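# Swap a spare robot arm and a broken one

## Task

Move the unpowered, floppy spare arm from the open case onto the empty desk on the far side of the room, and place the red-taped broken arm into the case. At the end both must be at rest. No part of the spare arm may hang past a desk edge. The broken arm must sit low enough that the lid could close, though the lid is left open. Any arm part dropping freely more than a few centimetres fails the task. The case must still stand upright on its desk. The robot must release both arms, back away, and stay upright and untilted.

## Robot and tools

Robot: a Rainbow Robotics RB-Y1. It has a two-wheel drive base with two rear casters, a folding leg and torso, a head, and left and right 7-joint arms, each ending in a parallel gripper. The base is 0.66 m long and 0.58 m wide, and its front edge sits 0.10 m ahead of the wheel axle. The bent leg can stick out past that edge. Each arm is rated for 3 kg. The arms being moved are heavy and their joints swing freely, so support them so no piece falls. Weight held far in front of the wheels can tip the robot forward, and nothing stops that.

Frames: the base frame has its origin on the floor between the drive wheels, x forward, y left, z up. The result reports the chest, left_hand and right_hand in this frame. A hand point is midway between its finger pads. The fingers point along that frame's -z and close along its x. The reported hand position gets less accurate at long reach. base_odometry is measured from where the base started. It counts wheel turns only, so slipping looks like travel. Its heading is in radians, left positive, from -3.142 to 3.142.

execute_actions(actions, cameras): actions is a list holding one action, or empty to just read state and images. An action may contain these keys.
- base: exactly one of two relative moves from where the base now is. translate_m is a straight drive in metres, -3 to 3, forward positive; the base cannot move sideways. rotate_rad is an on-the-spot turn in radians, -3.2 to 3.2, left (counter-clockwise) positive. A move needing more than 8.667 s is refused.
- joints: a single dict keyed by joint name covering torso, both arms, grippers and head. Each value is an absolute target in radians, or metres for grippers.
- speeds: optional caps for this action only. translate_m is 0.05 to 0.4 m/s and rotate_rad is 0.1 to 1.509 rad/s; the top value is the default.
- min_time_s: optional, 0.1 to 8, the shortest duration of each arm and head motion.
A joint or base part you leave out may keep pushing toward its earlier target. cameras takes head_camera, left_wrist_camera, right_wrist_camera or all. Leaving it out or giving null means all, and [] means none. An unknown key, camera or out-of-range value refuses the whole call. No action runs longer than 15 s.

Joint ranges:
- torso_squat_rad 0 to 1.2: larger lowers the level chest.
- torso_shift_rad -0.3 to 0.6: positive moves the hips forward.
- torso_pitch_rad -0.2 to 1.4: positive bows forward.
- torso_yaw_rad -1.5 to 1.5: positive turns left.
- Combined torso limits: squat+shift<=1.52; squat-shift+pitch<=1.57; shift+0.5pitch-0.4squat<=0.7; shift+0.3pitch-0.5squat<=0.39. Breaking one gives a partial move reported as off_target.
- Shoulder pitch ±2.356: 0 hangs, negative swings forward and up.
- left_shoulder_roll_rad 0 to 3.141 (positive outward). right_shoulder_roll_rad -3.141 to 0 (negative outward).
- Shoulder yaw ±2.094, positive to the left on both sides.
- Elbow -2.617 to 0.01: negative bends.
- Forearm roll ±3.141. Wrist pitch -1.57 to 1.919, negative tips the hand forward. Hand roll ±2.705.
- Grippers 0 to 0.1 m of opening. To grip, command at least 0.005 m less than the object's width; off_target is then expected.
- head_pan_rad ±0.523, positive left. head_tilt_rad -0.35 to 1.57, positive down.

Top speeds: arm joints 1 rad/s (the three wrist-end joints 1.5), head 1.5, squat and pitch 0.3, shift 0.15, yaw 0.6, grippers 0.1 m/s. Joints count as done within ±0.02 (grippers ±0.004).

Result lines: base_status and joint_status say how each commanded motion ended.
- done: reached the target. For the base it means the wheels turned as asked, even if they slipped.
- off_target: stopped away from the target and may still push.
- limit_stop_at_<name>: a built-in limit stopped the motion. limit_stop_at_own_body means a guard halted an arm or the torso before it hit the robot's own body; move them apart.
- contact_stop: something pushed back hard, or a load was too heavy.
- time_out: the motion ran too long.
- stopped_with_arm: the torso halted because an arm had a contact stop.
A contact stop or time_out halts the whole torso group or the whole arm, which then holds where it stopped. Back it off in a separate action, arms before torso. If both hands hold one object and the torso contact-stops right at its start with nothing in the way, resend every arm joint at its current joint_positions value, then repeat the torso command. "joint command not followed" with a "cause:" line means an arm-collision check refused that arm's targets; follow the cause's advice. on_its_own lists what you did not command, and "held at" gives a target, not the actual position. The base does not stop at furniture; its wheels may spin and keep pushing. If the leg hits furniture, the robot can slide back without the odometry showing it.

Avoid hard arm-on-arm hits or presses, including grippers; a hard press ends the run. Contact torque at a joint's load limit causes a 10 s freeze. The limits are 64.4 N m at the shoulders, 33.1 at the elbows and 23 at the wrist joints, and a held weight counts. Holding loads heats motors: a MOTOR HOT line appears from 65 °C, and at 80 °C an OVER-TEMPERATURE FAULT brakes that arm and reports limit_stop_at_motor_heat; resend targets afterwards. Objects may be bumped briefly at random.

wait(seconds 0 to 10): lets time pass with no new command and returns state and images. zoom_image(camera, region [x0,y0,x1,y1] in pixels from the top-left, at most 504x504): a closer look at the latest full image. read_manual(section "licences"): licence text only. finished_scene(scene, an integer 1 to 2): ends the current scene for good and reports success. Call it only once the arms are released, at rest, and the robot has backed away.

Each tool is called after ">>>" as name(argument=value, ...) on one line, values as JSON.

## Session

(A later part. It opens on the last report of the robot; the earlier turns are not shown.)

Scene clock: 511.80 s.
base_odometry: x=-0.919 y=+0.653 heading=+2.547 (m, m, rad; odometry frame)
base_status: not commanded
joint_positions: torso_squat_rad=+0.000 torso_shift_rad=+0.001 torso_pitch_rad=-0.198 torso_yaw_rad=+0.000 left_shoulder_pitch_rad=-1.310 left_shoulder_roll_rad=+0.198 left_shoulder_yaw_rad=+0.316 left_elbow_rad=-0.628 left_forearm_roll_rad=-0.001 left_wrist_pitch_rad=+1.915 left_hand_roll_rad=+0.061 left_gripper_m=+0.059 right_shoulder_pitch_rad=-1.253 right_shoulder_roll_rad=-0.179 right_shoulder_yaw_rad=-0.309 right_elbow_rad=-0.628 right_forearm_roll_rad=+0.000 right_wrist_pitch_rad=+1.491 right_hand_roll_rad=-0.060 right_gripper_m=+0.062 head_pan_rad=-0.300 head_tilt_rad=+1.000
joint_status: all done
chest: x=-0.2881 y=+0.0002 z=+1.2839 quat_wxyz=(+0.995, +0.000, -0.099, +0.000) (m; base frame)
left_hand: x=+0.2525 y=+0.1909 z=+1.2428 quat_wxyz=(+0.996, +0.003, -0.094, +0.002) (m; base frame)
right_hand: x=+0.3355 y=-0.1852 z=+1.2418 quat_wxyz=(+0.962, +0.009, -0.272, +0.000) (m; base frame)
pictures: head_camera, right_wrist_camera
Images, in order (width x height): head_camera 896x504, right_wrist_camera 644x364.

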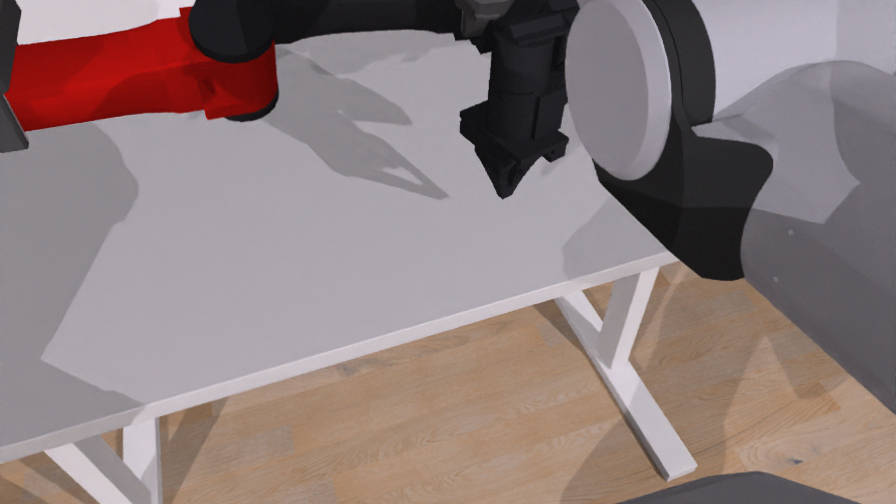

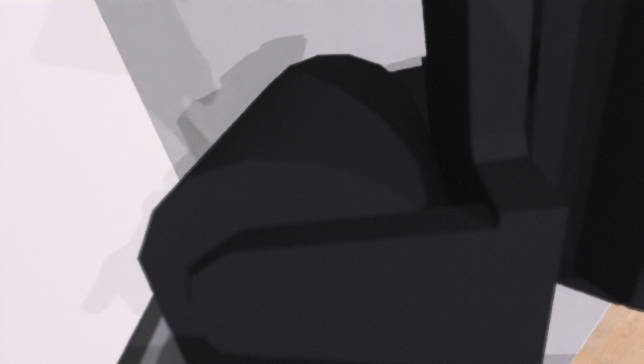

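>>> execute_actions(actions=[{"base":{"translate_m":-0.7},"joints":{"head_pan_rad":0,"head_tilt_rad":0.8}}], cameras=[])

>>> execute_actions(actions=[{"base":{"rotate_rad":2.33},"speeds":{"rotate_rad":0.8}}], cameras=["head_camera"])

>>> execute_actions(actions=[{"base":{"translate_m":1.7}}], cameras=[])

>>> execute_actions(actions=[{"base":{"rotate_rad":-0.67},"joints":{"head_tilt_rad":1.0}}], cameras=["head_camera"])

Scene clock: 531.33 s.
base_odometry: x=-0.340 y=+0.261 heading=+2.545 (m, m, rad; odometry frame)
base_status: done
joint_positions: torso_squat_rad=+0.000 torso_shift_rad=+0.001 torso_pitch_rad=-0.198 torso_yaw_rad=+0.000 left_shoulder_pitch_rad=-1.311 left_shoulder_roll_rad=+0.198 left_shoulder_yaw_rad=+0.316 left_elbow_rad=-0.628 left_forearm_roll_rad=-0.001 left_wrist_pitch_rad=+1.915 left_hand_roll_rad=+0.061 left_gripper_m=+0.059 right_shoulder_pitch_rad=-1.253 right_shoulder_roll_rad=-0.179 right_shoulder_yaw_rad=-0.309 right_elbow_rad=-0.628 right_forearm_roll_rad=+0.000 right_wrist_pitch_rad=+1.491 right_hand_roll_rad=-0.060 right_gripper_m=+0.062 head_pan_rad=+0.000 head_tilt_rad=+0.800
joint_status: all done
chest: x=-0.2880 y=+0.0002 z=+1.2839 quat_wxyz=(+0.995, +0.000, -0.099, +0.000) (m; base frame)
left_hand: x=+0.2526 y=+0.1910 z=+1.2428 quat_wxyz=(+0.996, +0.003, -0.094, +0.002) (m; base frame)
right_hand: x=+0.3355 y=-0.1852 z=+1.2419 quat_wxyz=(+0.962, +0.009, -0.272, +0.000) (m; base frame)
pictures: none
No camera images: the call's "cameras" was empty. Leave "cameras" out to get every camera's image.

Scene clock: 536.17 s.
base_odometry: x=-0.340 y=+0.261 heading=-1.409 (m, m, rad; odometry frame)
base_status: done
joint_positions: torso_squat_rad=+0.000 torso_shift_rad=+0.001 torso_pitch_rad=-0.198 torso_yaw_rad=+0.000 left_shoulder_pitch_rad=-1.311 left_shoulder_roll_rad=+0.198 left_shoulder_yaw_rad=+0.316 left_elbow_rad=-0.628 left_forearm_roll_rad=-0.001 left_wrist_pitch_rad=+1.915 left_hand_roll_rad=+0.061 left_gripper_m=+0.059 right_shoulder_pitch_rad=-1.253 right_shoulder_roll_rad=-0.179 right_shoulder_yaw_rad=-0.309 right_elbow_rad=-0.628 right_forearm_roll_rad=+0.000 right_wrist_pitch_rad=+1.491 right_hand_roll_rad=-0.060 right_gripper_m=+0.062 head_pan_rad=+0.000 head_tilt_rad=+0.800
joint_status: not commanded
chest: x=-0.2880 y=+0.0003 z=+1.2839 quat_wxyz=(+0.995, +0.000, -0.099, +0.000) (m; base frame)
left_hand: x=+0.2526 y=+0.1910 z=+1.2428 quat_wxyz=(+0.996, +0.003, -0.094, +0.002) (m; base frame)
right_hand: x=+0.3355 y=-0.1852 z=+1.2419 quat_wxyz=(+0.962, +0.009, -0.272, +0.000) (m; base frame)
pictures: head_camera
Images, in order (width x height): head_camera 896x504.

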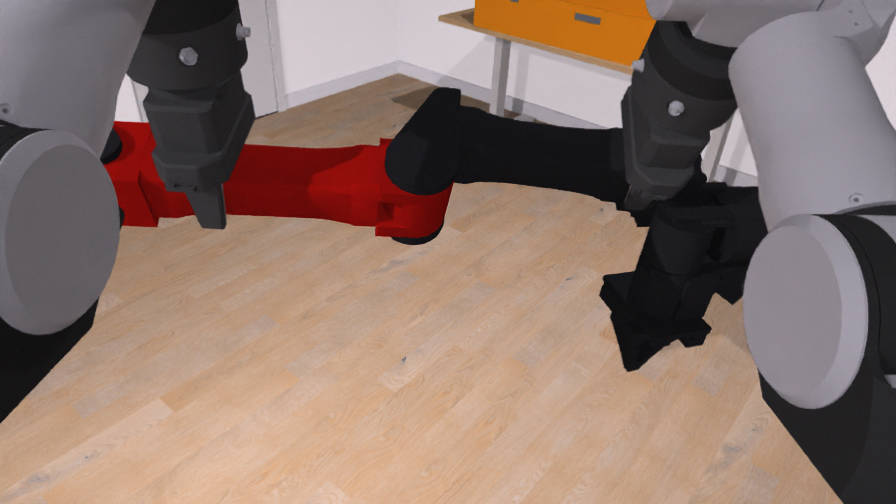

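Scene clock: 541.77 s.
base_odometry: x=-0.064 y=-1.417 heading=-1.408 (m, m, rad; odometry frame)
base_status: done
joint_positions: torso_squat_rad=+0.000 torso_shift_rad=+0.001 torso_pitch_rad=-0.198 torso_yaw_rad=+0.000 left_shoulder_pitch_rad=-1.311 left_shoulder_roll_rad=+0.198 left_shoulder_yaw_rad=+0.316 left_elbow_rad=-0.628 left_forearm_roll_rad=-0.001 left_wrist_pitch_rad=+1.915 left_hand_roll_rad=+0.061 left_gripper_m=+0.059 right_shoulder_pitch_rad=-1.253 right_shoulder_roll_rad=-0.179 right_shoulder_yaw_rad=-0.309 right_elbow_rad=-0.628 right_forearm_roll_rad=+0.000 right_wrist_pitch_rad=+1.491 right_hand_roll_rad=-0.060 right_gripper_m=+0.062 head_pan_rad=+0.000 head_tilt_rad=+0.800
joint_status: not commanded
chest: x=-0.2879 y=+0.0003 z=+1.2839 quat_wxyz=(+0.995, +0.000, -0.099, +0.000) (m; base frame)
left_hand: x=+0.2527 y=+0.1910 z=+1.2428 quat_wxyz=(+0.996, +0.003, -0.094, +0.002) (m; base frame)
right_hand: x=+0.3357 y=-0.1852 z=+1.2418 quat_wxyz=(+0.962, +0.009, -0.272, +0.000) (m; base frame)
pictures: none
No camera images: the call's "cameras" was empty. Leave "cameras" out to get every camera's image.

Scene clock: 544.40 s.
base_odometry: x=-0.064 y=-1.417 heading=-2.077 (m, m, rad; odometry frame)
base_status: done
joint_positions: torso_squat_rad=+0.000 torso_shift_rad=+0.001 torso_pitch_rad=-0.198 torso_yaw_rad=+0.000 left_shoulder_pitch_rad=-1.311 left_shoulder_roll_rad=+0.198 left_shoulder_yaw_rad=+0.316 left_elbow_rad=-0.628 left_forearm_roll_rad=-0.001 left_wrist_pitch_rad=+1.915 left_hand_roll_rad=+0.061 left_gripper_m=+0.059 right_shoulder_pitch_rad=-1.253 right_shoulder_roll_rad=-0.179 right_shoulder_yaw_rad=-0.309 right_elbow_rad=-0.628 right_forearm_roll_rad=+0.000 right_wrist_pitch_rad=+1.491 right_hand_roll_rad=-0.060 right_gripper_m=+0.062 head_pan_rad=+0.000 head_tilt_rad=+1.000
joint_status: all done
chest: x=-0.2879 y=+0.0003 z=+1.2839 quat_wxyz=(+0.995, +0.000, -0.099, +0.000) (m; base frame)
left_hand: x=+0.2527 y=+0.1910 z=+1.2428 quat_wxyz=(+0.996, +0.003, -0.094, +0.002) (m; base frame)
right_hand: x=+0.3356 y=-0.1852 z=+1.2418 quat_wxyz=(+0.962, +0.009, -0.272, +0.000) (m; base frame)
pictures: head_camera
Images, in order (width x height): head_camera 896x504.

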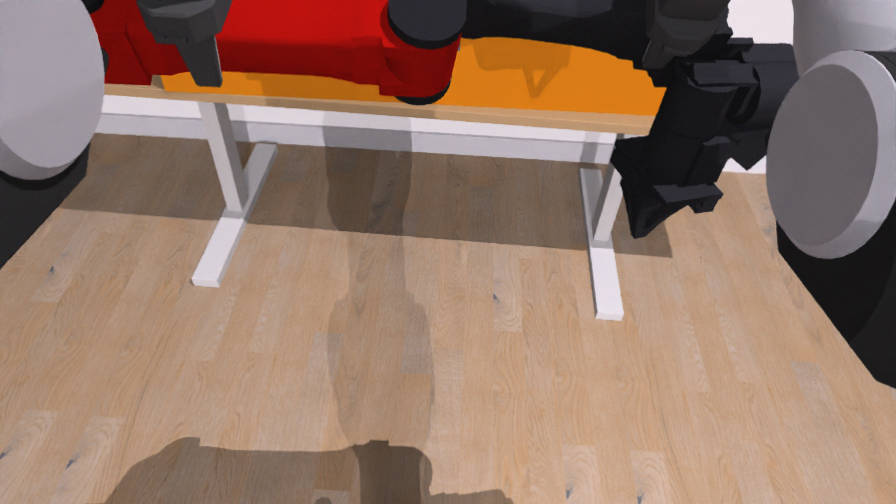

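>>> execute_actions(actions=[{"base":{"rotate_rad":-0.04}}], cameras=[])

>>> execute_actions(actions=[{"base":{"translate_m":0.8},"speeds":{"translate_m":0.3}}], cameras=["head_camera"])

>>> execute_actions(actions=[{"joints":{"left_shoulder_pitch_rad":-1.239,"left_shoulder_roll_rad":0.172,"left_shoulder_yaw_rad":0.307,"right_shoulder_pitch_rad":-1.181,"right_shoulder_roll_rad":-0.153,"right_shoulder_yaw_rad":-0.30},"min_time_s":1.5}])

Scene clock: 560.77 s.
base_odometry: x=-0.064 y=-1.417 heading=-2.117 (m, m, rad; odometry frame)
base_status: done
joint_positions: torso_squat_rad=+0.000 torso_shift_rad=+0.001 torso_pitch_rad=-0.198 torso_yaw_rad=+0.000 left_shoulder_pitch_rad=-1.311 left_shoulder_roll_rad=+0.198 left_shoulder_yaw_rad=+0.316 left_elbow_rad=-0.628 left_forearm_roll_rad=-0.001 left_wrist_pitch_rad=+1.915 left_hand_roll_rad=+0.061 left_gripper_m=+0.059 right_shoulder_pitch_rad=-1.253 right_shoulder_roll_rad=-0.179 right_shoulder_yaw_rad=-0.309 right_elbow_rad=-0.628 right_forearm_roll_rad=+0.000 right_wrist_pitch_rad=+1.491 right_hand_roll_rad=-0.060 right_gripper_m=+0.062 head_pan_rad=+0.000 head_tilt_rad=+1.000
joint_status: not commanded
chest: x=-0.2879 y=+0.0003 z=+1.2839 quat_wxyz=(+0.995, +0.000, -0.099, +0.000) (m; base frame)
left_hand: x=+0.2527 y=+0.1909 z=+1.2428 quat_wxyz=(+0.996, +0.003, -0.094, +0.002) (m; base frame)
right_hand: x=+0.3356 y=-0.1852 z=+1.2418 quat_wxyz=(+0.962, +0.009, -0.272, +0.000) (m; base frame)
pictures: none
No camera images: the call's "cameras" was empty. Leave "cameras" out to get every camera's image.

Scene clock: 564.50 s.
base_odometry: x=-0.480 y=-2.100 heading=-2.118 (m, m, rad; odometry frame)
base_status: done
joint_positions: torso_squat_rad=+0.000 torso_shift_rad=+0.001 torso_pitch_rad=-0.198 torso_yaw_rad=+0.000 left_shoulder_pitch_rad=-1.311 left_shoulder_roll_rad=+0.198 left_shoulder_yaw_rad=+0.316 left_elbow_rad=-0.628 left_forearm_roll_rad=-0.001 left_wrist_pitch_rad=+1.915 left_hand_roll_rad=+0.061 left_gripper_m=+0.059 right_shoulder_pitch_rad=-1.253 right_shoulder_roll_rad=-0.179 right_shoulder_yaw_rad=-0.309 right_elbow_rad=-0.628 right_forearm_roll_rad=+0.000 right_wrist_pitch_rad=+1.491 right_hand_roll_rad=-0.060 right_gripper_m=+0.062 head_pan_rad=+0.000 head_tilt_rad=+1.000
joint_status: not commanded
chest: x=-0.2878 y=+0.0003 z=+1.2839 quat_wxyz=(+0.995, +0.000, -0.099, +0.000) (m; base frame)
left_hand: x=+0.2527 y=+0.1909 z=+1.2428 quat_wxyz=(+0.996, +0.003, -0.094, +0.002) (m; base frame)
right_hand: x=+0.3357 y=-0.1852 z=+1.2418 quat_wxyz=(+0.962, +0.009, -0.272, +0.000) (m; base frame)
pictures: head_camera
Images, in order (width x height): head_camera 896x504.

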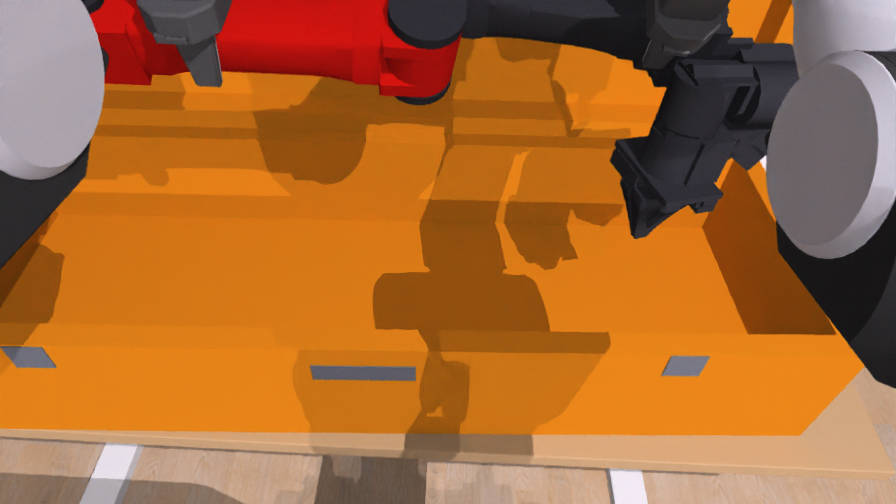

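Scene clock: 566.30 s.
base_odometry: x=-0.480 y=-2.100 heading=-2.118 (m, m, rad; odometry frame)
base_status: not commanded
joint_positions: torso_squat_rad=+0.000 torso_shift_rad=+0.001 torso_pitch_rad=-0.198 torso_yaw_rad=+0.000 left_shoulder_pitch_rad=-1.235 left_shoulder_roll_rad=+0.172 left_shoulder_yaw_rad=+0.307 left_elbow_rad=-0.628 left_forearm_roll_rad=-0.001 left_wrist_pitch_rad=+1.915 left_hand_roll_rad=+0.061 left_gripper_m=+0.059 right_shoulder_pitch_rad=-1.177 right_shoulder_roll_rad=-0.153 right_shoulder_yaw_rad=-0.301 right_elbow_rad=-0.628 right_forearm_roll_rad=+0.000 right_wrist_pitch_rad=+1.491 right_hand_roll_rad=-0.060 right_gripper_m=+0.062 head_pan_rad=+0.000 head_tilt_rad=+1.000
joint_status: all done
chest: x=-0.2879 y=+0.0003 z=+1.2839 quat_wxyz=(+0.995, +0.000, -0.099, +0.000) (m; base frame)
left_hand: x=+0.2416 y=+0.1911 z=+1.1993 quat_wxyz=(+0.999, +0.003, -0.055, +0.002) (m; base frame)
right_hand: x=+0.3241 y=-0.1850 z=+1.1918 quat_wxyz=(+0.972, +0.009, -0.233, +0.000) (m; base frame)
pictures: head_camera, left_wrist_camera, right_wrist_camera
Images, in order (width x height): head_camera 896x504, left_wrist_camera 644x364, right_wrist_camera 644x364.

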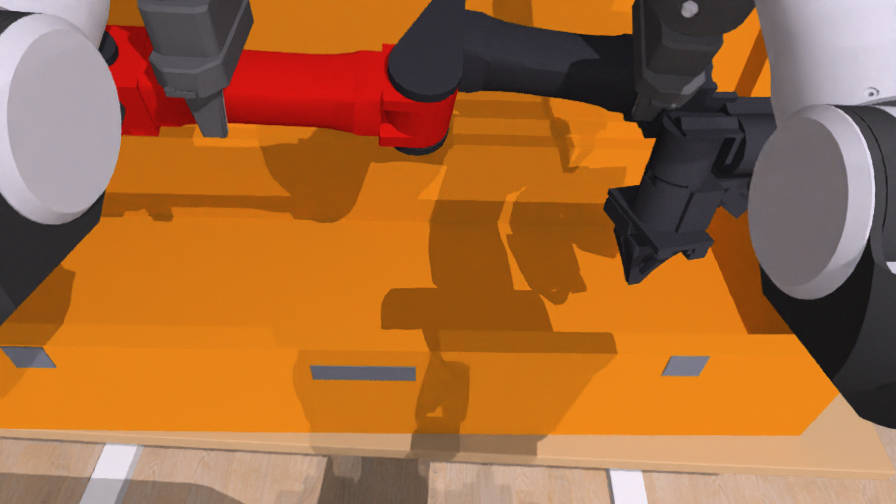

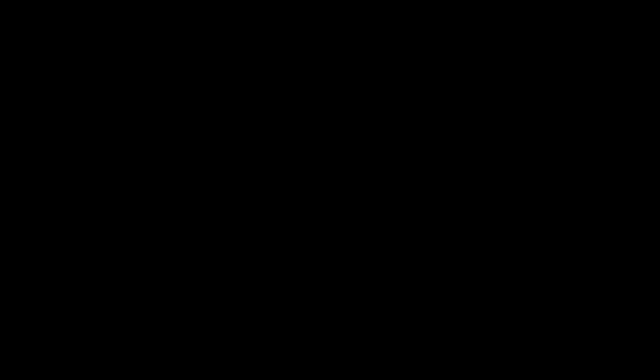

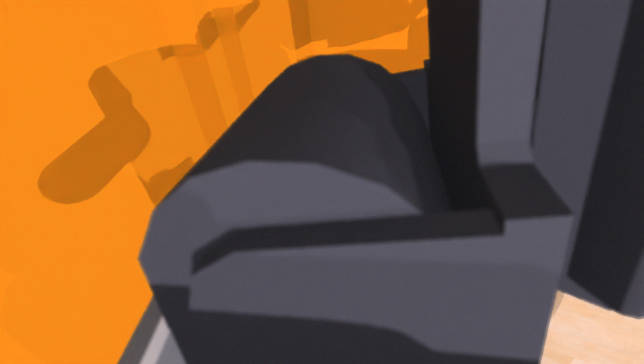

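>>> execute_actions(actions=[{"base":{"translate_m":0.06},"joints":{"torso_pitch_rad":0,"head_tilt_rad":0.95}}], cameras=["head_camera"])

>>> execute_actions(actions=[{"joints":{"torso_squat_rad":0.5}}], cameras=["head_camera"])

Scene clock: 579.70 s.
base_odometry: x=-0.511 y=-2.151 heading=-2.118 (m, m, rad; odometry frame)
base_status: done
joint_positions: torso_squat_rad=+0.000 torso_shift_rad=+0.001 torso_pitch_rad=+0.002 torso_yaw_rad=+0.000 left_shoulder_pitch_rad=-1.235 left_shoulder_roll_rad=+0.172 left_shoulder_yaw_rad=+0.307 left_elbow_rad=-0.628 left_forearm_roll_rad=-0.001 left_wrist_pitch_rad=+1.914 left_hand_roll_rad=+0.061 left_gripper_m=+0.060 right_shoulder_pitch_rad=-1.177 right_shoulder_roll_rad=-0.153 right_shoulder_yaw_rad=-0.301 right_elbow_rad=-0.628 right_forearm_roll_rad=+0.000 right_wrist_pitch_rad=+1.491 right_hand_roll_rad=-0.060 right_gripper_m=+0.060 head_pan_rad=+0.000 head_tilt_rad=+0.950
joint_status: all done
chest: x=-0.2263 y=+0.0003 z=+1.2899 quat_wxyz=(+1.000, +0.000, +0.001, +0.000) (m; base frame)
left_hand: x=+0.2758 y=+0.1911 z=+1.1017 quat_wxyz=(+0.999, +0.003, +0.045, +0.001) (m; base frame)
right_hand: x=+0.3553 y=-0.1851 z=+1.0781 quat_wxyz=(+0.991, +0.009, -0.135, -0.001) (m; base frame)
pictures: head_camera
Images, in order (width x height): head_camera 896x504.

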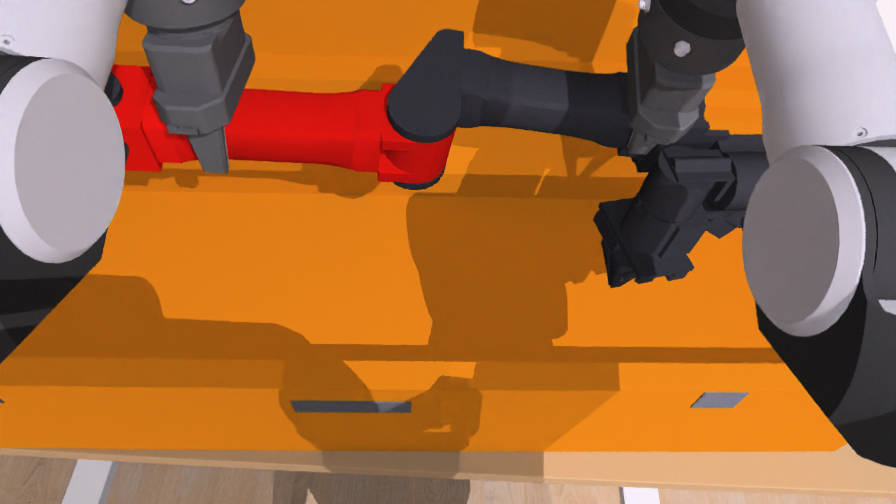

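Scene clock: 582.17 s.
base_odometry: x=-0.511 y=-2.151 heading=-2.118 (m, m, rad; odometry frame)
base_status: not commanded
joint_positions: torso_squat_rad=+0.500 torso_shift_rad=+0.001 torso_pitch_rad=+0.002 torso_yaw_rad=+0.000 left_shoulder_pitch_rad=-1.235 left_shoulder_roll_rad=+0.172 left_shoulder_yaw_rad=+0.307 left_elbow_rad=-0.628 left_forearm_roll_rad=-0.001 left_wrist_pitch_rad=+1.914 left_hand_roll_rad=+0.061 left_gripper_m=+0.060 right_shoulder_pitch_rad=-1.177 right_shoulder_roll_rad=-0.153 right_shoulder_yaw_rad=-0.301 right_elbow_rad=-0.628 right_forearm_roll_rad=+0.000 right_wrist_pitch_rad=+1.491 right_hand_roll_rad=-0.060 right_gripper_m=+0.060 head_pan_rad=+0.000 head_tilt_rad=+0.950
joint_status: all done
chest: x=-0.2267 y=+0.0003 z=+1.2043 quat_wxyz=(+1.000, +0.000, +0.001, +0.000) (m; base frame)
left_hand: x=+0.2755 y=+0.1911 z=+1.0163 quat_wxyz=(+0.999, +0.003, +0.045, +0.001) (m; base frame)
right_hand: x=+0.3550 y=-0.1851 z=+0.9927 quat_wxyz=(+0.991, +0.009, -0.136, -0.001) (m; base frame)
pictures: head_camera
Images, in order (width x height): head_camera 896x504.

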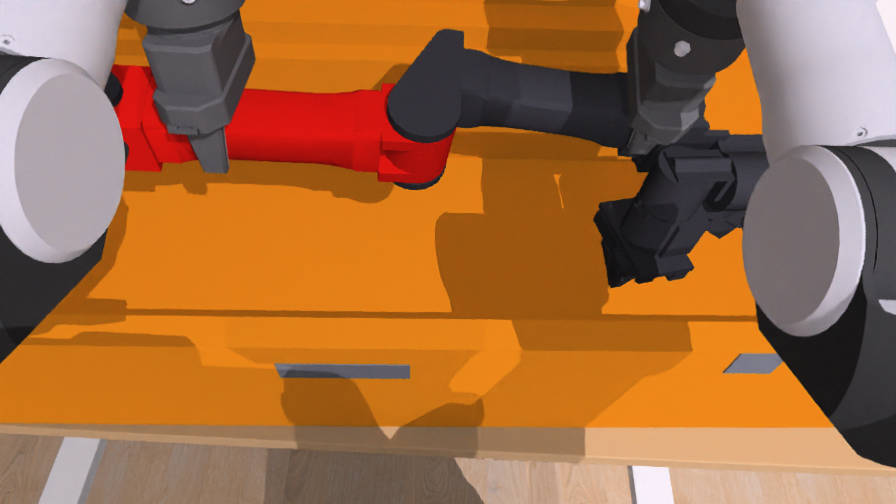

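>>> execute_actions(actions=[])

Scene clock: 612.37 s.
base_odometry: x=-0.511 y=-2.151 heading=-2.118 (m, m, rad; odometry frame)
base_status: not commanded
joint_positions: torso_squat_rad=+0.500 torso_shift_rad=+0.001 torso_pitch_rad=+0.002 torso_yaw_rad=+0.000 left_shoulder_pitch_rad=-1.235 left_shoulder_roll_rad=+0.172 left_shoulder_yaw_rad=+0.307 left_elbow_rad=-0.628 left_forearm_roll_rad=-0.001 left_wrist_pitch_rad=+1.914 left_hand_roll_rad=+0.061 left_gripper_m=+0.060 right_shoulder_pitch_rad=-1.177 right_shoulder_roll_rad=-0.153 right_shoulder_yaw_rad=-0.301 right_elbow_rad=-0.628 right_forearm_roll_rad=+0.000 right_wrist_pitch_rad=+1.491 right_hand_roll_rad=-0.060 right_gripper_m=+0.060 head_pan_rad=+0.000 head_tilt_rad=+0.950
joint_status: all done
chest: x=-0.2267 y=+0.0003 z=+1.2043 quat_wxyz=(+1.000, +0.000, +0.001, +0.000) (m; base frame)
left_hand: x=+0.2755 y=+0.1911 z=+1.0163 quat_wxyz=(+0.999, +0.003, +0.045, +0.001) (m; base frame)
right_hand: x=+0.3550 y=-0.1851 z=+0.9927 quat_wxyz=(+0.991, +0.009, -0.136, -0.001) (m; base frame)
pictures: head_camera, left_wrist_camera, right_wrist_camera
Images, in order (width x height): head_camera 896x504, left_wrist_camera 644x364, right_wrist_camera 644x364.

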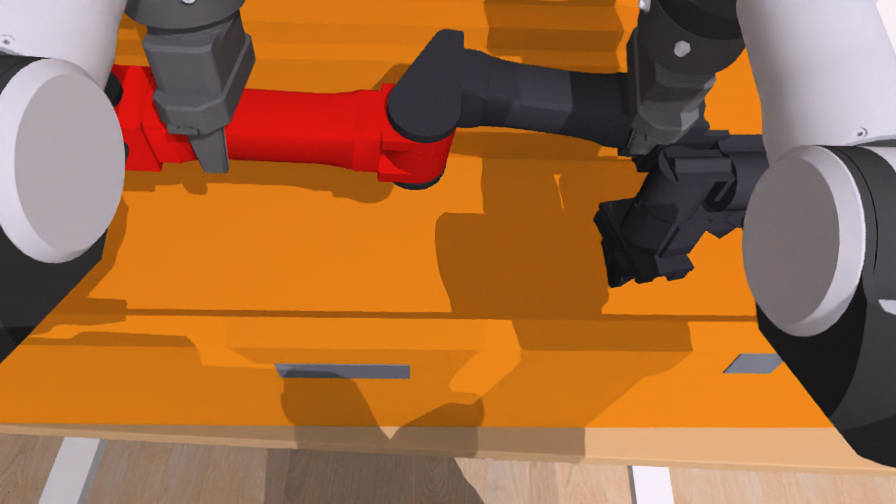

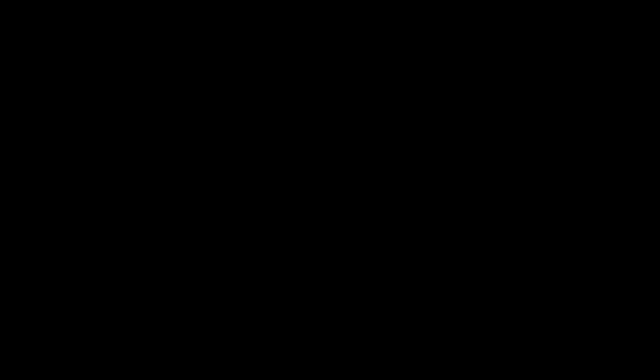

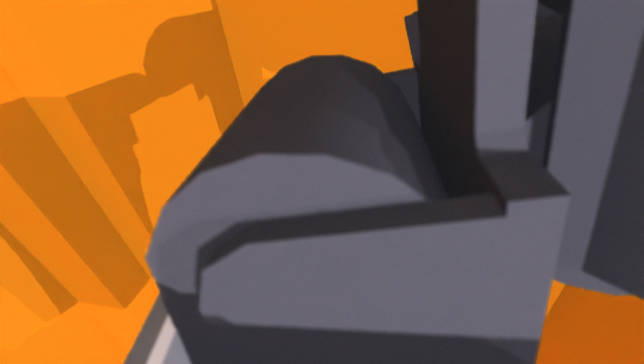

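>>> execute_actions(actions=[{"joints":{"torso_yaw_rad":-0.15}}], cameras=["head_camera"])

>>> execute_actions(actions=[{"joints":{"torso_squat_rad":0.56}}], cameras=["head_camera"])

>>> execute_actions(actions=[{"joints":{"torso_squat_rad":0.58,"torso_yaw_rad":0.0}}], cameras=["head_camera"])

Scene clock: 628.93 s.
base_odometry: x=-0.511 y=-2.151 heading=-2.118 (m, m, rad; odometry frame)
base_status: not commanded
joint_positions: torso_squat_rad=+0.500 torso_shift_rad=+0.001 torso_pitch_rad=+0.002 torso_yaw_rad=-0.150 left_shoulder_pitch_rad=-1.235 left_shoulder_roll_rad=+0.172 left_shoulder_yaw_rad=+0.307 left_elbow_rad=-0.628 left_forearm_roll_rad=-0.001 left_wrist_pitch_rad=+1.914 left_hand_roll_rad=+0.061 left_gripper_m=+0.060 right_shoulder_pitch_rad=-1.177 right_shoulder_roll_rad=-0.153 right_shoulder_yaw_rad=-0.301 right_elbow_rad=-0.628 right_forearm_roll_rad=+0.000 right_wrist_pitch_rad=+1.491 right_hand_roll_rad=-0.060 right_gripper_m=+0.060 head_pan_rad=+0.000 head_tilt_rad=+0.950
joint_status: all done
chest: x=-0.2267 y=+0.0001 z=+1.2043 quat_wxyz=(+0.997, +0.000, +0.001, -0.075) (m; base frame)
left_hand: x=+0.2985 y=+0.1137 z=+1.0165 quat_wxyz=(+0.996, +0.007, +0.045, -0.073) (m; base frame)
right_hand: x=+0.3208 y=-0.2702 z=+0.9929 quat_wxyz=(+0.988, -0.001, -0.136, -0.075) (m; base frame)
pictures: head_camera
Images, in order (width x height): head_camera 896x504.

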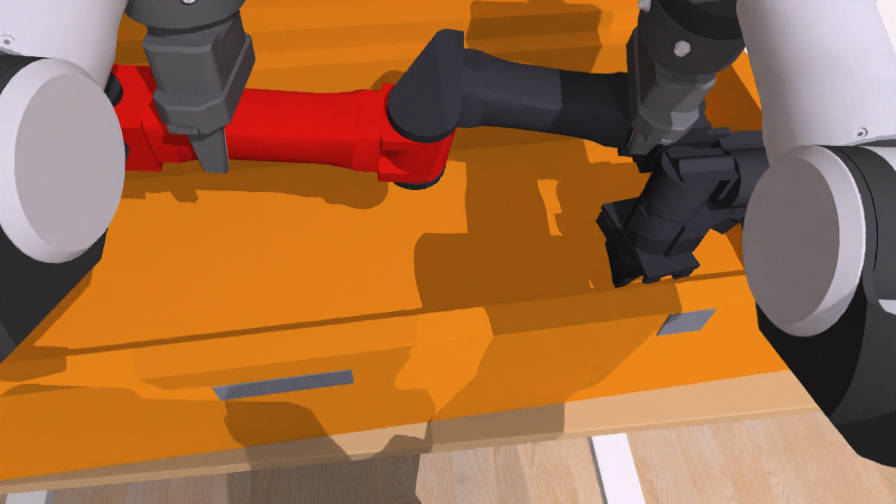

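Scene clock: 629.93 s.
base_odometry: x=-0.511 y=-2.151 heading=-2.118 (m, m, rad; odometry frame)
base_status: not commanded
joint_positions: torso_squat_rad=+0.560 torso_shift_rad=+0.001 torso_pitch_rad=+0.001 torso_yaw_rad=-0.150 left_shoulder_pitch_rad=-1.235 left_shoulder_roll_rad=+0.172 left_shoulder_yaw_rad=+0.307 left_elbow_rad=-0.628 left_forearm_roll_rad=-0.001 left_wrist_pitch_rad=+1.914 left_hand_roll_rad=+0.061 left_gripper_m=+0.060 right_shoulder_pitch_rad=-1.179 right_shoulder_roll_rad=-0.154 right_shoulder_yaw_rad=-0.300 right_elbow_rad=-0.628 right_forearm_roll_rad=+0.000 right_wrist_pitch_rad=+1.491 right_hand_roll_rad=-0.060 right_gripper_m=+0.060 head_pan_rad=+0.000 head_tilt_rad=+0.950
joint_status: all done
chest: x=-0.2269 y=+0.0002 z=+1.1831 quat_wxyz=(+0.997, +0.000, +0.001, -0.075) (m; base frame)
left_hand: x=+0.2983 y=+0.1138 z=+0.9954 quat_wxyz=(+0.996, +0.007, +0.044, -0.073) (m; base frame)
right_hand: x=+0.3212 y=-0.2701 z=+0.9728 quat_wxyz=(+0.988, -0.001, -0.137, -0.075) (m; base frame)
pictures: head_camera
Images, in order (width x height): head_camera 896x504.

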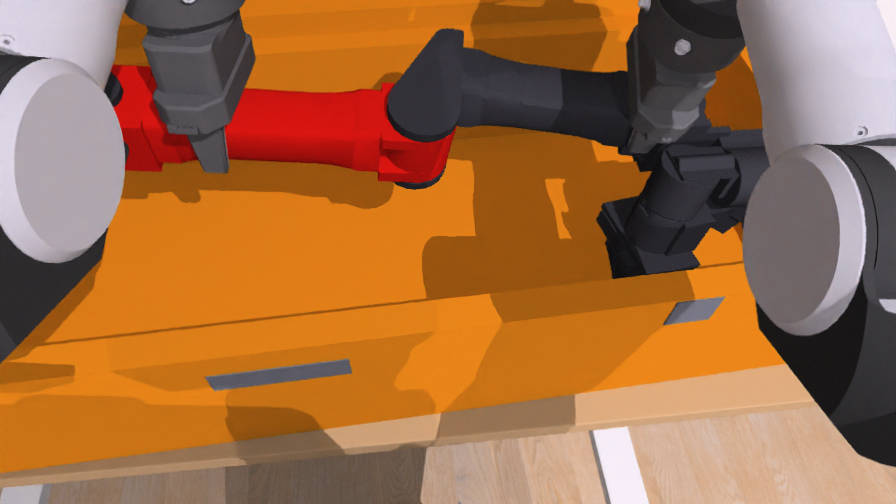

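Scene clock: 631.20 s.
base_odometry: x=-0.511 y=-2.151 heading=-2.118 (m, m, rad; odometry frame)
base_status: not commanded
joint_positions: torso_squat_rad=+0.580 torso_shift_rad=+0.001 torso_pitch_rad=+0.002 torso_yaw_rad=+0.000 left_shoulder_pitch_rad=-1.235 left_shoulder_roll_rad=+0.173 left_shoulder_yaw_rad=+0.307 left_elbow_rad=-0.629 left_forearm_roll_rad=-0.001 left_wrist_pitch_rad=+1.914 left_hand_roll_rad=+0.061 left_gripper_m=+0.060 right_shoulder_pitch_rad=-1.178 right_shoulder_roll_rad=-0.153 right_shoulder_yaw_rad=-0.300 right_elbow_rad=-0.628 right_forearm_roll_rad=+0.000 right_wrist_pitch_rad=+1.491 right_hand_roll_rad=-0.060 right_gripper_m=+0.060 head_pan_rad=+0.000 head_tilt_rad=+0.950
joint_status: all done
chest: x=-0.2268 y=+0.0003 z=+1.1755 quat_wxyz=(+1.000, -0.001, +0.001, +0.000) (m; base frame)
left_hand: x=+0.2755 y=+0.1914 z=+0.9877 quat_wxyz=(+0.999, +0.003, +0.045, +0.002) (m; base frame)
right_hand: x=+0.3554 y=-0.1849 z=+0.9648 quat_wxyz=(+0.991, +0.009, -0.136, -0.001) (m; base frame)
pictures: head_camera
Images, in order (width x height): head_camera 896x504.

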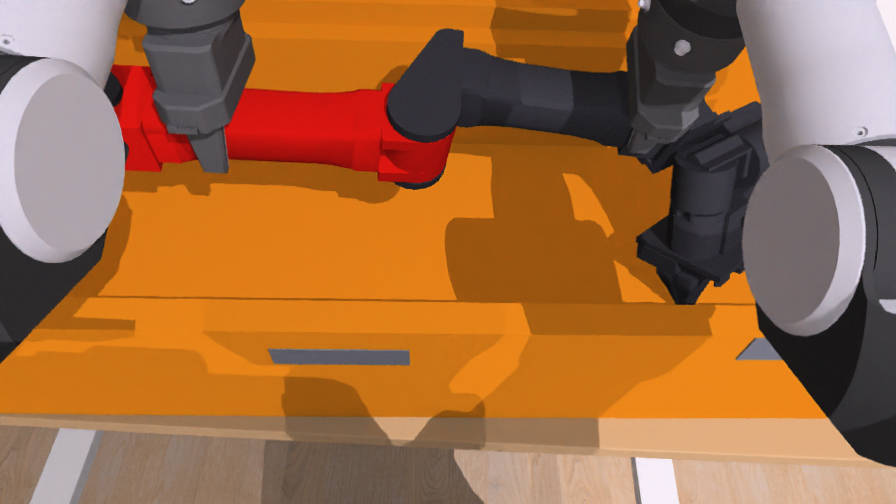

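Working; it's rolling toward lying flat.

>>> execute_actions(actions=[{"joints":{"torso_squat_rad":0.64,"torso_yaw_rad":0.08}}], cameras=["head_camera"])

>>> execute_actions(actions=[{"joints":{"torso_squat_rad":0.71,"torso_yaw_rad":0.13,"head_tilt_rad":0.8}}], cameras=["head_camera"])

Scene clock: 637.60 s.
base_odometry: x=-0.511 y=-2.151 heading=-2.118 (m, m, rad; odometry frame)
base_status: not commanded
joint_positions: torso_squat_rad=+0.640 torso_shift_rad=+0.001 torso_pitch_rad=+0.001 torso_yaw_rad=+0.080 left_shoulder_pitch_rad=-1.235 left_shoulder_roll_rad=+0.173 left_shoulder_yaw_rad=+0.307 left_elbow_rad=-0.629 left_forearm_roll_rad=-0.001 left_wrist_pitch_rad=+1.914 left_hand_roll_rad=+0.061 left_gripper_m=+0.060 right_shoulder_pitch_rad=-1.179 right_shoulder_roll_rad=-0.153 right_shoulder_yaw_rad=-0.300 right_elbow_rad=-0.629 right_forearm_roll_rad=+0.000 right_wrist_pitch_rad=+1.490 right_hand_roll_rad=-0.060 right_gripper_m=+0.060 head_pan_rad=+0.000 head_tilt_rad=+0.950
joint_status: all done
chest: x=-0.2269 y=+0.0004 z=+1.1515 quat_wxyz=(+0.999, -0.001, +0.001, +0.040) (m; base frame)
left_hand: x=+0.2585 y=+0.2310 z=+0.9637 quat_wxyz=(+0.998, +0.001, +0.045, +0.042) (m; base frame)
right_hand: x=+0.3684 y=-0.1376 z=+0.9412 quat_wxyz=(+0.990, +0.014, -0.136, +0.039) (m; base frame)
pictures: head_camera
Images, in order (width x height): head_camera 896x504.

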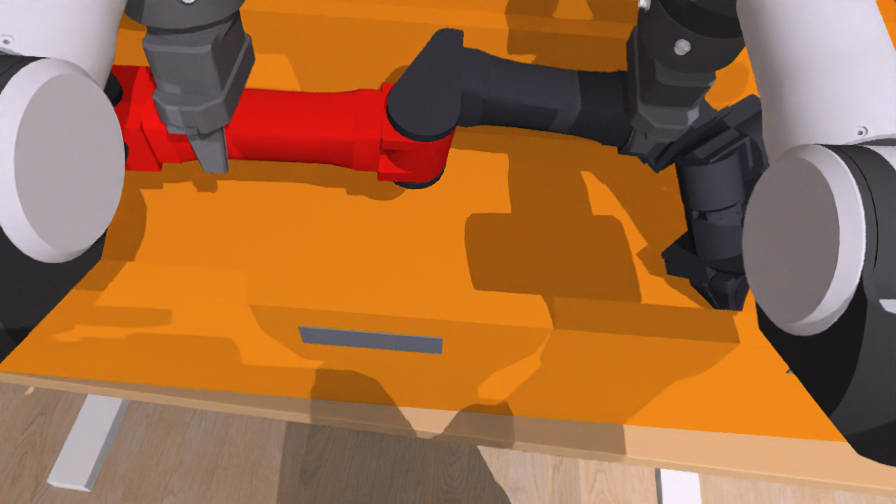

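Scene clock: 638.60 s.
base_odometry: x=-0.511 y=-2.151 heading=-2.118 (m, m, rad; odometry frame)
base_status: not commanded
joint_positions: torso_squat_rad=+0.710 torso_shift_rad=+0.001 torso_pitch_rad=+0.002 torso_yaw_rad=+0.130 left_shoulder_pitch_rad=-1.235 left_shoulder_roll_rad=+0.173 left_shoulder_yaw_rad=+0.307 left_elbow_rad=-0.629 left_forearm_roll_rad=-0.001 left_wrist_pitch_rad=+1.914 left_hand_roll_rad=+0.061 left_gripper_m=+0.060 right_shoulder_pitch_rad=-1.178 right_shoulder_roll_rad=-0.153 right_shoulder_yaw_rad=-0.300 right_elbow_rad=-0.628 right_forearm_roll_rad=+0.000 right_wrist_pitch_rad=+1.491 right_hand_roll_rad=-0.060 right_gripper_m=+0.060 head_pan_rad=+0.000 head_tilt_rad=+0.800
joint_status: all done
chest: x=-0.2269 y=+0.0004 z=+1.1208 quat_wxyz=(+0.998, -0.001, +0.001, +0.065) (m; base frame)
left_hand: x=+0.2464 y=+0.2550 z=+0.9330 quat_wxyz=(+0.997, +0.000, +0.045, +0.066) (m; base frame)
right_hand: x=+0.3744 y=-0.1078 z=+0.9101 quat_wxyz=(+0.989, +0.018, -0.136, +0.064) (m; base frame)
pictures: head_camera
Images, in order (width x height): head_camera 896x504.

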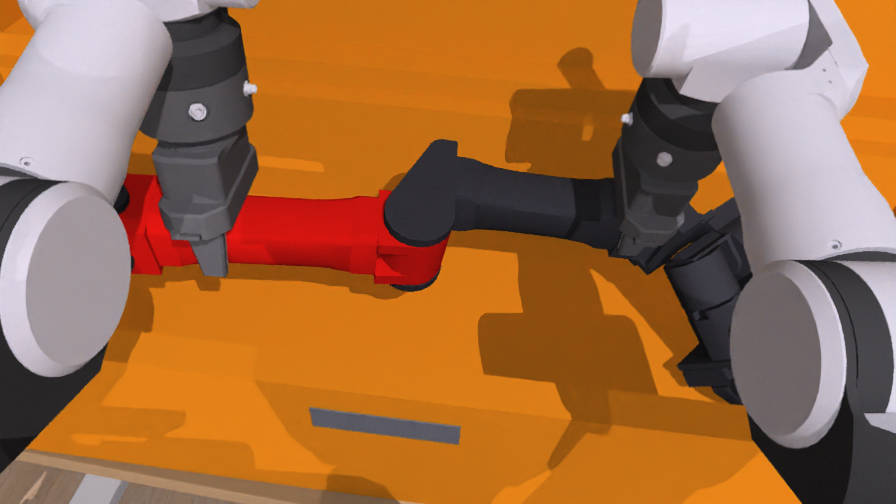

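>>> execute_actions(actions=[{"joints":{"torso_squat_rad":0.74,"torso_yaw_rad":0.09,"head_pan_rad":0.5,"head_tilt_rad":1.0}}], cameras=["head_camera"])

Scene clock: 643.47 s.
base_odometry: x=-0.511 y=-2.151 heading=-2.118 (m, m, rad; odometry frame)
base_status: not commanded
joint_positions: torso_squat_rad=+0.740 torso_shift_rad=+0.001 torso_pitch_rad=+0.002 torso_yaw_rad=+0.090 left_shoulder_pitch_rad=-1.235 left_shoulder_roll_rad=+0.172 left_shoulder_yaw_rad=+0.307 left_elbow_rad=-0.629 left_forearm_roll_rad=-0.001 left_wrist_pitch_rad=+1.914 left_hand_roll_rad=+0.061 left_gripper_m=+0.060 right_shoulder_pitch_rad=-1.178 right_shoulder_roll_rad=-0.153 right_shoulder_yaw_rad=-0.300 right_elbow_rad=-0.628 right_forearm_roll_rad=+0.000 right_wrist_pitch_rad=+1.491 right_hand_roll_rad=-0.060 right_gripper_m=+0.060 head_pan_rad=+0.500 head_tilt_rad=+1.000
joint_status: all done
chest: x=-0.2269 y=+0.0004 z=+1.1069 quat_wxyz=(+0.999, -0.001, +0.001, +0.045) (m; base frame)
left_hand: x=+0.2562 y=+0.2356 z=+0.9191 quat_wxyz=(+0.998, +0.001, +0.045, +0.046) (m; base frame)
right_hand: x=+0.3695 y=-0.1319 z=+0.8961 quat_wxyz=(+0.990, +0.015, -0.136, +0.044) (m; base frame)
pictures: head_camera
Images, in order (width x height): head_camera 896x504.

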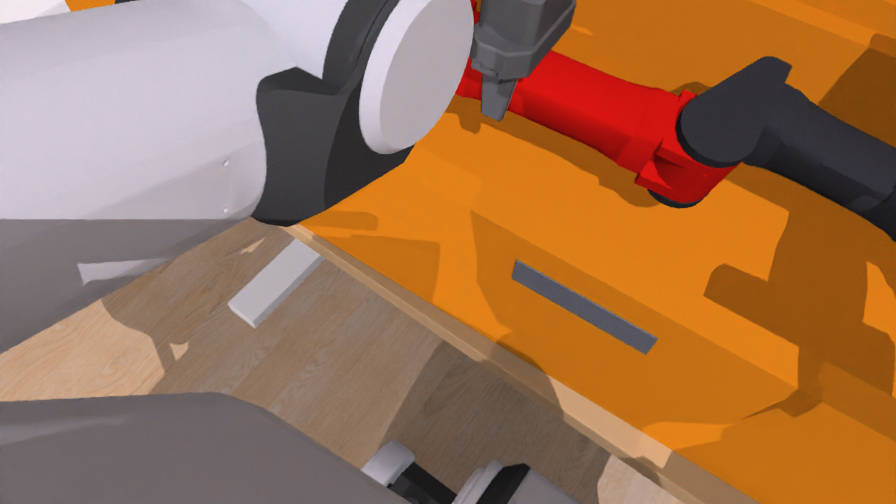

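>>> execute_actions(actions=[{"joints":{"torso_squat_rad":0.83,"head_pan_rad":0,"head_tilt_rad":0.8}}], cameras=["head_camera"])

>>> execute_actions(actions=[{"joints":{"torso_squat_rad":0.88}}], cameras=["head_camera"])

Scene clock: 651.80 s.
base_odometry: x=-0.511 y=-2.151 heading=-2.118 (m, m, rad; odometry frame)
base_status: not commanded
joint_positions: torso_squat_rad=+0.830 torso_shift_rad=+0.001 torso_pitch_rad=+0.001 torso_yaw_rad=+0.090 left_shoulder_pitch_rad=-1.235 left_shoulder_roll_rad=+0.173 left_shoulder_yaw_rad=+0.307 left_elbow_rad=-0.629 left_forearm_roll_rad=-0.001 left_wrist_pitch_rad=+1.914 left_hand_roll_rad=+0.061 left_gripper_m=+0.060 right_shoulder_pitch_rad=-1.179 right_shoulder_roll_rad=-0.153 right_shoulder_yaw_rad=-0.300 right_elbow_rad=-0.629 right_forearm_roll_rad=+0.000 right_wrist_pitch_rad=+1.490 right_hand_roll_rad=-0.060 right_gripper_m=+0.060 head_pan_rad=+0.000 head_tilt_rad=+0.800
joint_status: all done
chest: x=-0.2271 y=+0.0004 z=+1.0624 quat_wxyz=(+0.999, -0.001, +0.001, +0.045) (m; base frame)
left_hand: x=+0.2561 y=+0.2358 z=+0.8747 quat_wxyz=(+0.998, +0.001, +0.045, +0.047) (m; base frame)
right_hand: x=+0.3698 y=-0.1317 z=+0.8524 quat_wxyz=(+0.990, +0.015, -0.137, +0.044) (m; base frame)
pictures: head_camera
Images, in order (width x height): head_camera 896x504.

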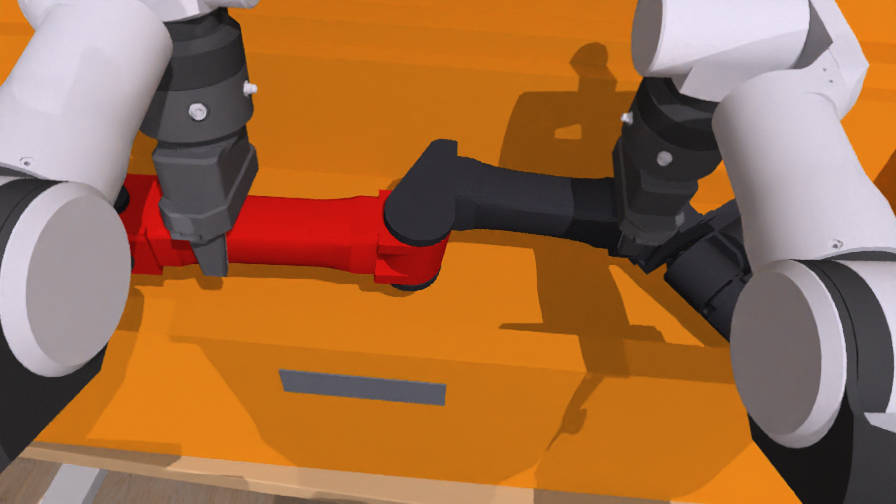

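Scene clock: 652.67 s.
base_odometry: x=-0.511 y=-2.151 heading=-2.118 (m, m, rad; odometry frame)
base_status: not commanded
joint_positions: torso_squat_rad=+0.880 torso_shift_rad=+0.001 torso_pitch_rad=+0.001 torso_yaw_rad=+0.090 left_shoulder_pitch_rad=-1.235 left_shoulder_roll_rad=+0.173 left_shoulder_yaw_rad=+0.307 left_elbow_rad=-0.629 left_forearm_roll_rad=-0.001 left_wrist_pitch_rad=+1.914 left_hand_roll_rad=+0.061 left_gripper_m=+0.060 right_shoulder_pitch_rad=-1.179 right_shoulder_roll_rad=-0.153 right_shoulder_yaw_rad=-0.300 right_elbow_rad=-0.629 right_forearm_roll_rad=+0.000 right_wrist_pitch_rad=+1.490 right_hand_roll_rad=-0.060 right_gripper_m=+0.060 head_pan_rad=+0.000 head_tilt_rad=+0.800
joint_status: all done
chest: x=-0.2271 y=+0.0004 z=+1.0360 quat_wxyz=(+0.999, -0.001, +0.001, +0.045) (m; base frame)
left_hand: x=+0.2561 y=+0.2358 z=+0.8483 quat_wxyz=(+0.998, +0.001, +0.045, +0.047) (m; base frame)
right_hand: x=+0.3697 y=-0.1317 z=+0.8258 quat_wxyz=(+0.990, +0.015, -0.136, +0.044) (m; base frame)
pictures: head_camera
Images, in order (width x height): head_camera 896x504.

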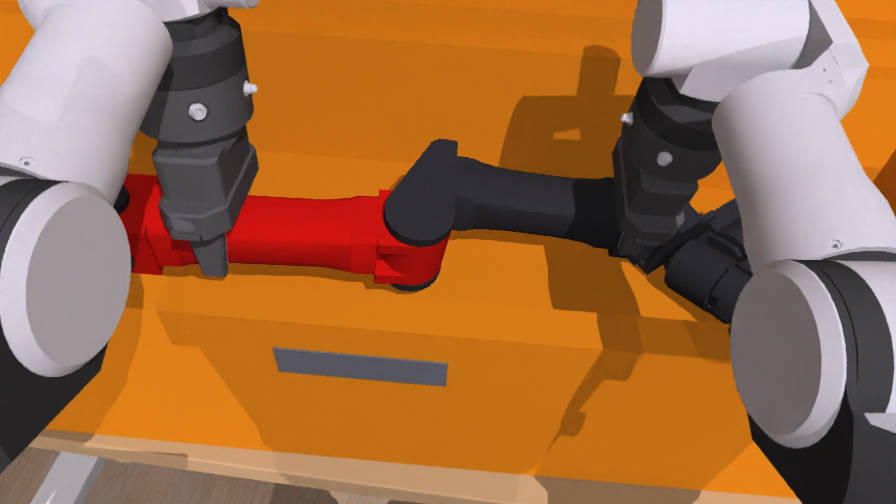

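>>> execute_actions(actions=[{"joints":{"torso_squat_rad":0.905}}], cameras=[])

>>> execute_actions(actions=[{"joints":{"torso_squat_rad":0.925}}], cameras=["head_camera"])

Scene clock: 657.17 s.
base_odometry: x=-0.511 y=-2.151 heading=-2.118 (m, m, rad; odometry frame)
base_status: not commanded
joint_positions: torso_squat_rad=+0.905 torso_shift_rad=+0.000 torso_pitch_rad=-0.002 torso_yaw_rad=+0.090 left_shoulder_pitch_rad=-1.236 left_shoulder_roll_rad=+0.173 left_shoulder_yaw_rad=+0.307 left_elbow_rad=-0.629 left_forearm_roll_rad=-0.002 left_wrist_pitch_rad=+1.915 left_hand_roll_rad=+0.061 left_gripper_m=+0.059 right_shoulder_pitch_rad=-1.185 right_shoulder_roll_rad=-0.155 right_shoulder_yaw_rad=-0.300 right_elbow_rad=-0.632 right_forearm_roll_rad=+0.000 right_wrist_pitch_rad=+1.491 right_hand_roll_rad=-0.060 right_gripper_m=+0.061 head_pan_rad=+0.000 head_tilt_rad=+0.800
joint_status: all done
chest: x=-0.2285 y=+0.0005 z=+1.0222 quat_wxyz=(+0.999, -0.001, -0.001, +0.045) (m; base frame)
left_hand: x=+0.2554 y=+0.2360 z=+0.8362 quat_wxyz=(+0.998, +0.001, +0.043, +0.047) (m; base frame)
right_hand: x=+0.3712 y=-0.1307 z=+0.8187 quat_wxyz=(+0.989, +0.015, -0.143, +0.045) (m; base frame)
pictures: none
No camera images: the call's "cameras" was empty. Leave "cameras" out to get every camera's image.

Scene clock: 657.93 s.
base_odometry: x=-0.511 y=-2.151 heading=-2.118 (m, m, rad; odometry frame)
base_status: not commanded
joint_positions: torso_squat_rad=+0.925 torso_shift_rad=-0.001 torso_pitch_rad=-0.004 torso_yaw_rad=+0.090 left_shoulder_pitch_rad=-1.243 left_shoulder_roll_rad=+0.175 left_shoulder_yaw_rad=+0.307 left_elbow_rad=-0.632 left_forearm_roll_rad=-0.001 left_wrist_pitch_rad=+1.914 left_hand_roll_rad=+0.061 left_gripper_m=+0.058 right_shoulder_pitch_rad=-1.188 right_shoulder_roll_rad=-0.155 right_shoulder_yaw_rad=-0.300 right_elbow_rad=-0.634 right_forearm_roll_rad=+0.000 right_wrist_pitch_rad=+1.491 right_hand_roll_rad=-0.060 right_gripper_m=+0.062 head_pan_rad=+0.000 head_tilt_rad=+0.800
joint_status: all done
chest: x=-0.2295 y=+0.0004 z=+1.0111 quat_wxyz=(+0.999, -0.001, -0.002, +0.045) (m; base frame)
left_hand: x=+0.2574 y=+0.2359 z=+0.8306 quat_wxyz=(+0.998, +0.001, +0.037, +0.046) (m; base frame)
right_hand: x=+0.3718 y=-0.1305 z=+0.8110 quat_wxyz=(+0.988, +0.015, -0.146, +0.045) (m; base frame)
pictures: head_camera
Images, in order (width x height): head_camera 896x504.

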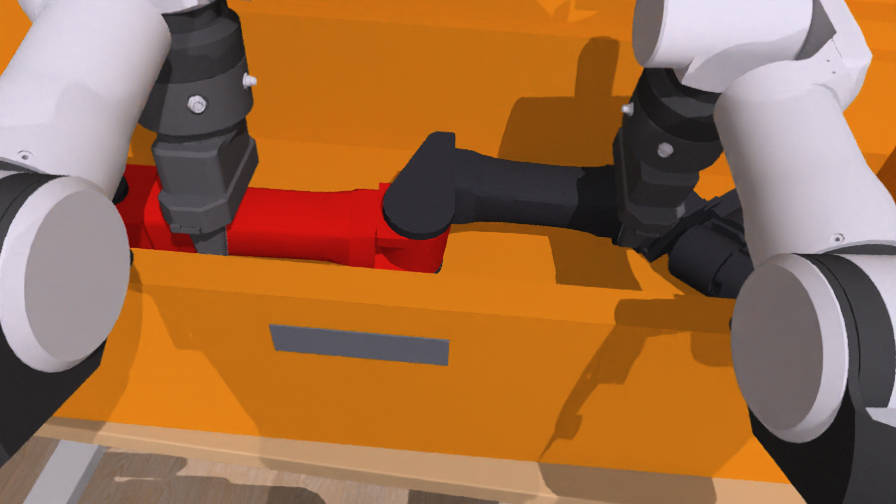

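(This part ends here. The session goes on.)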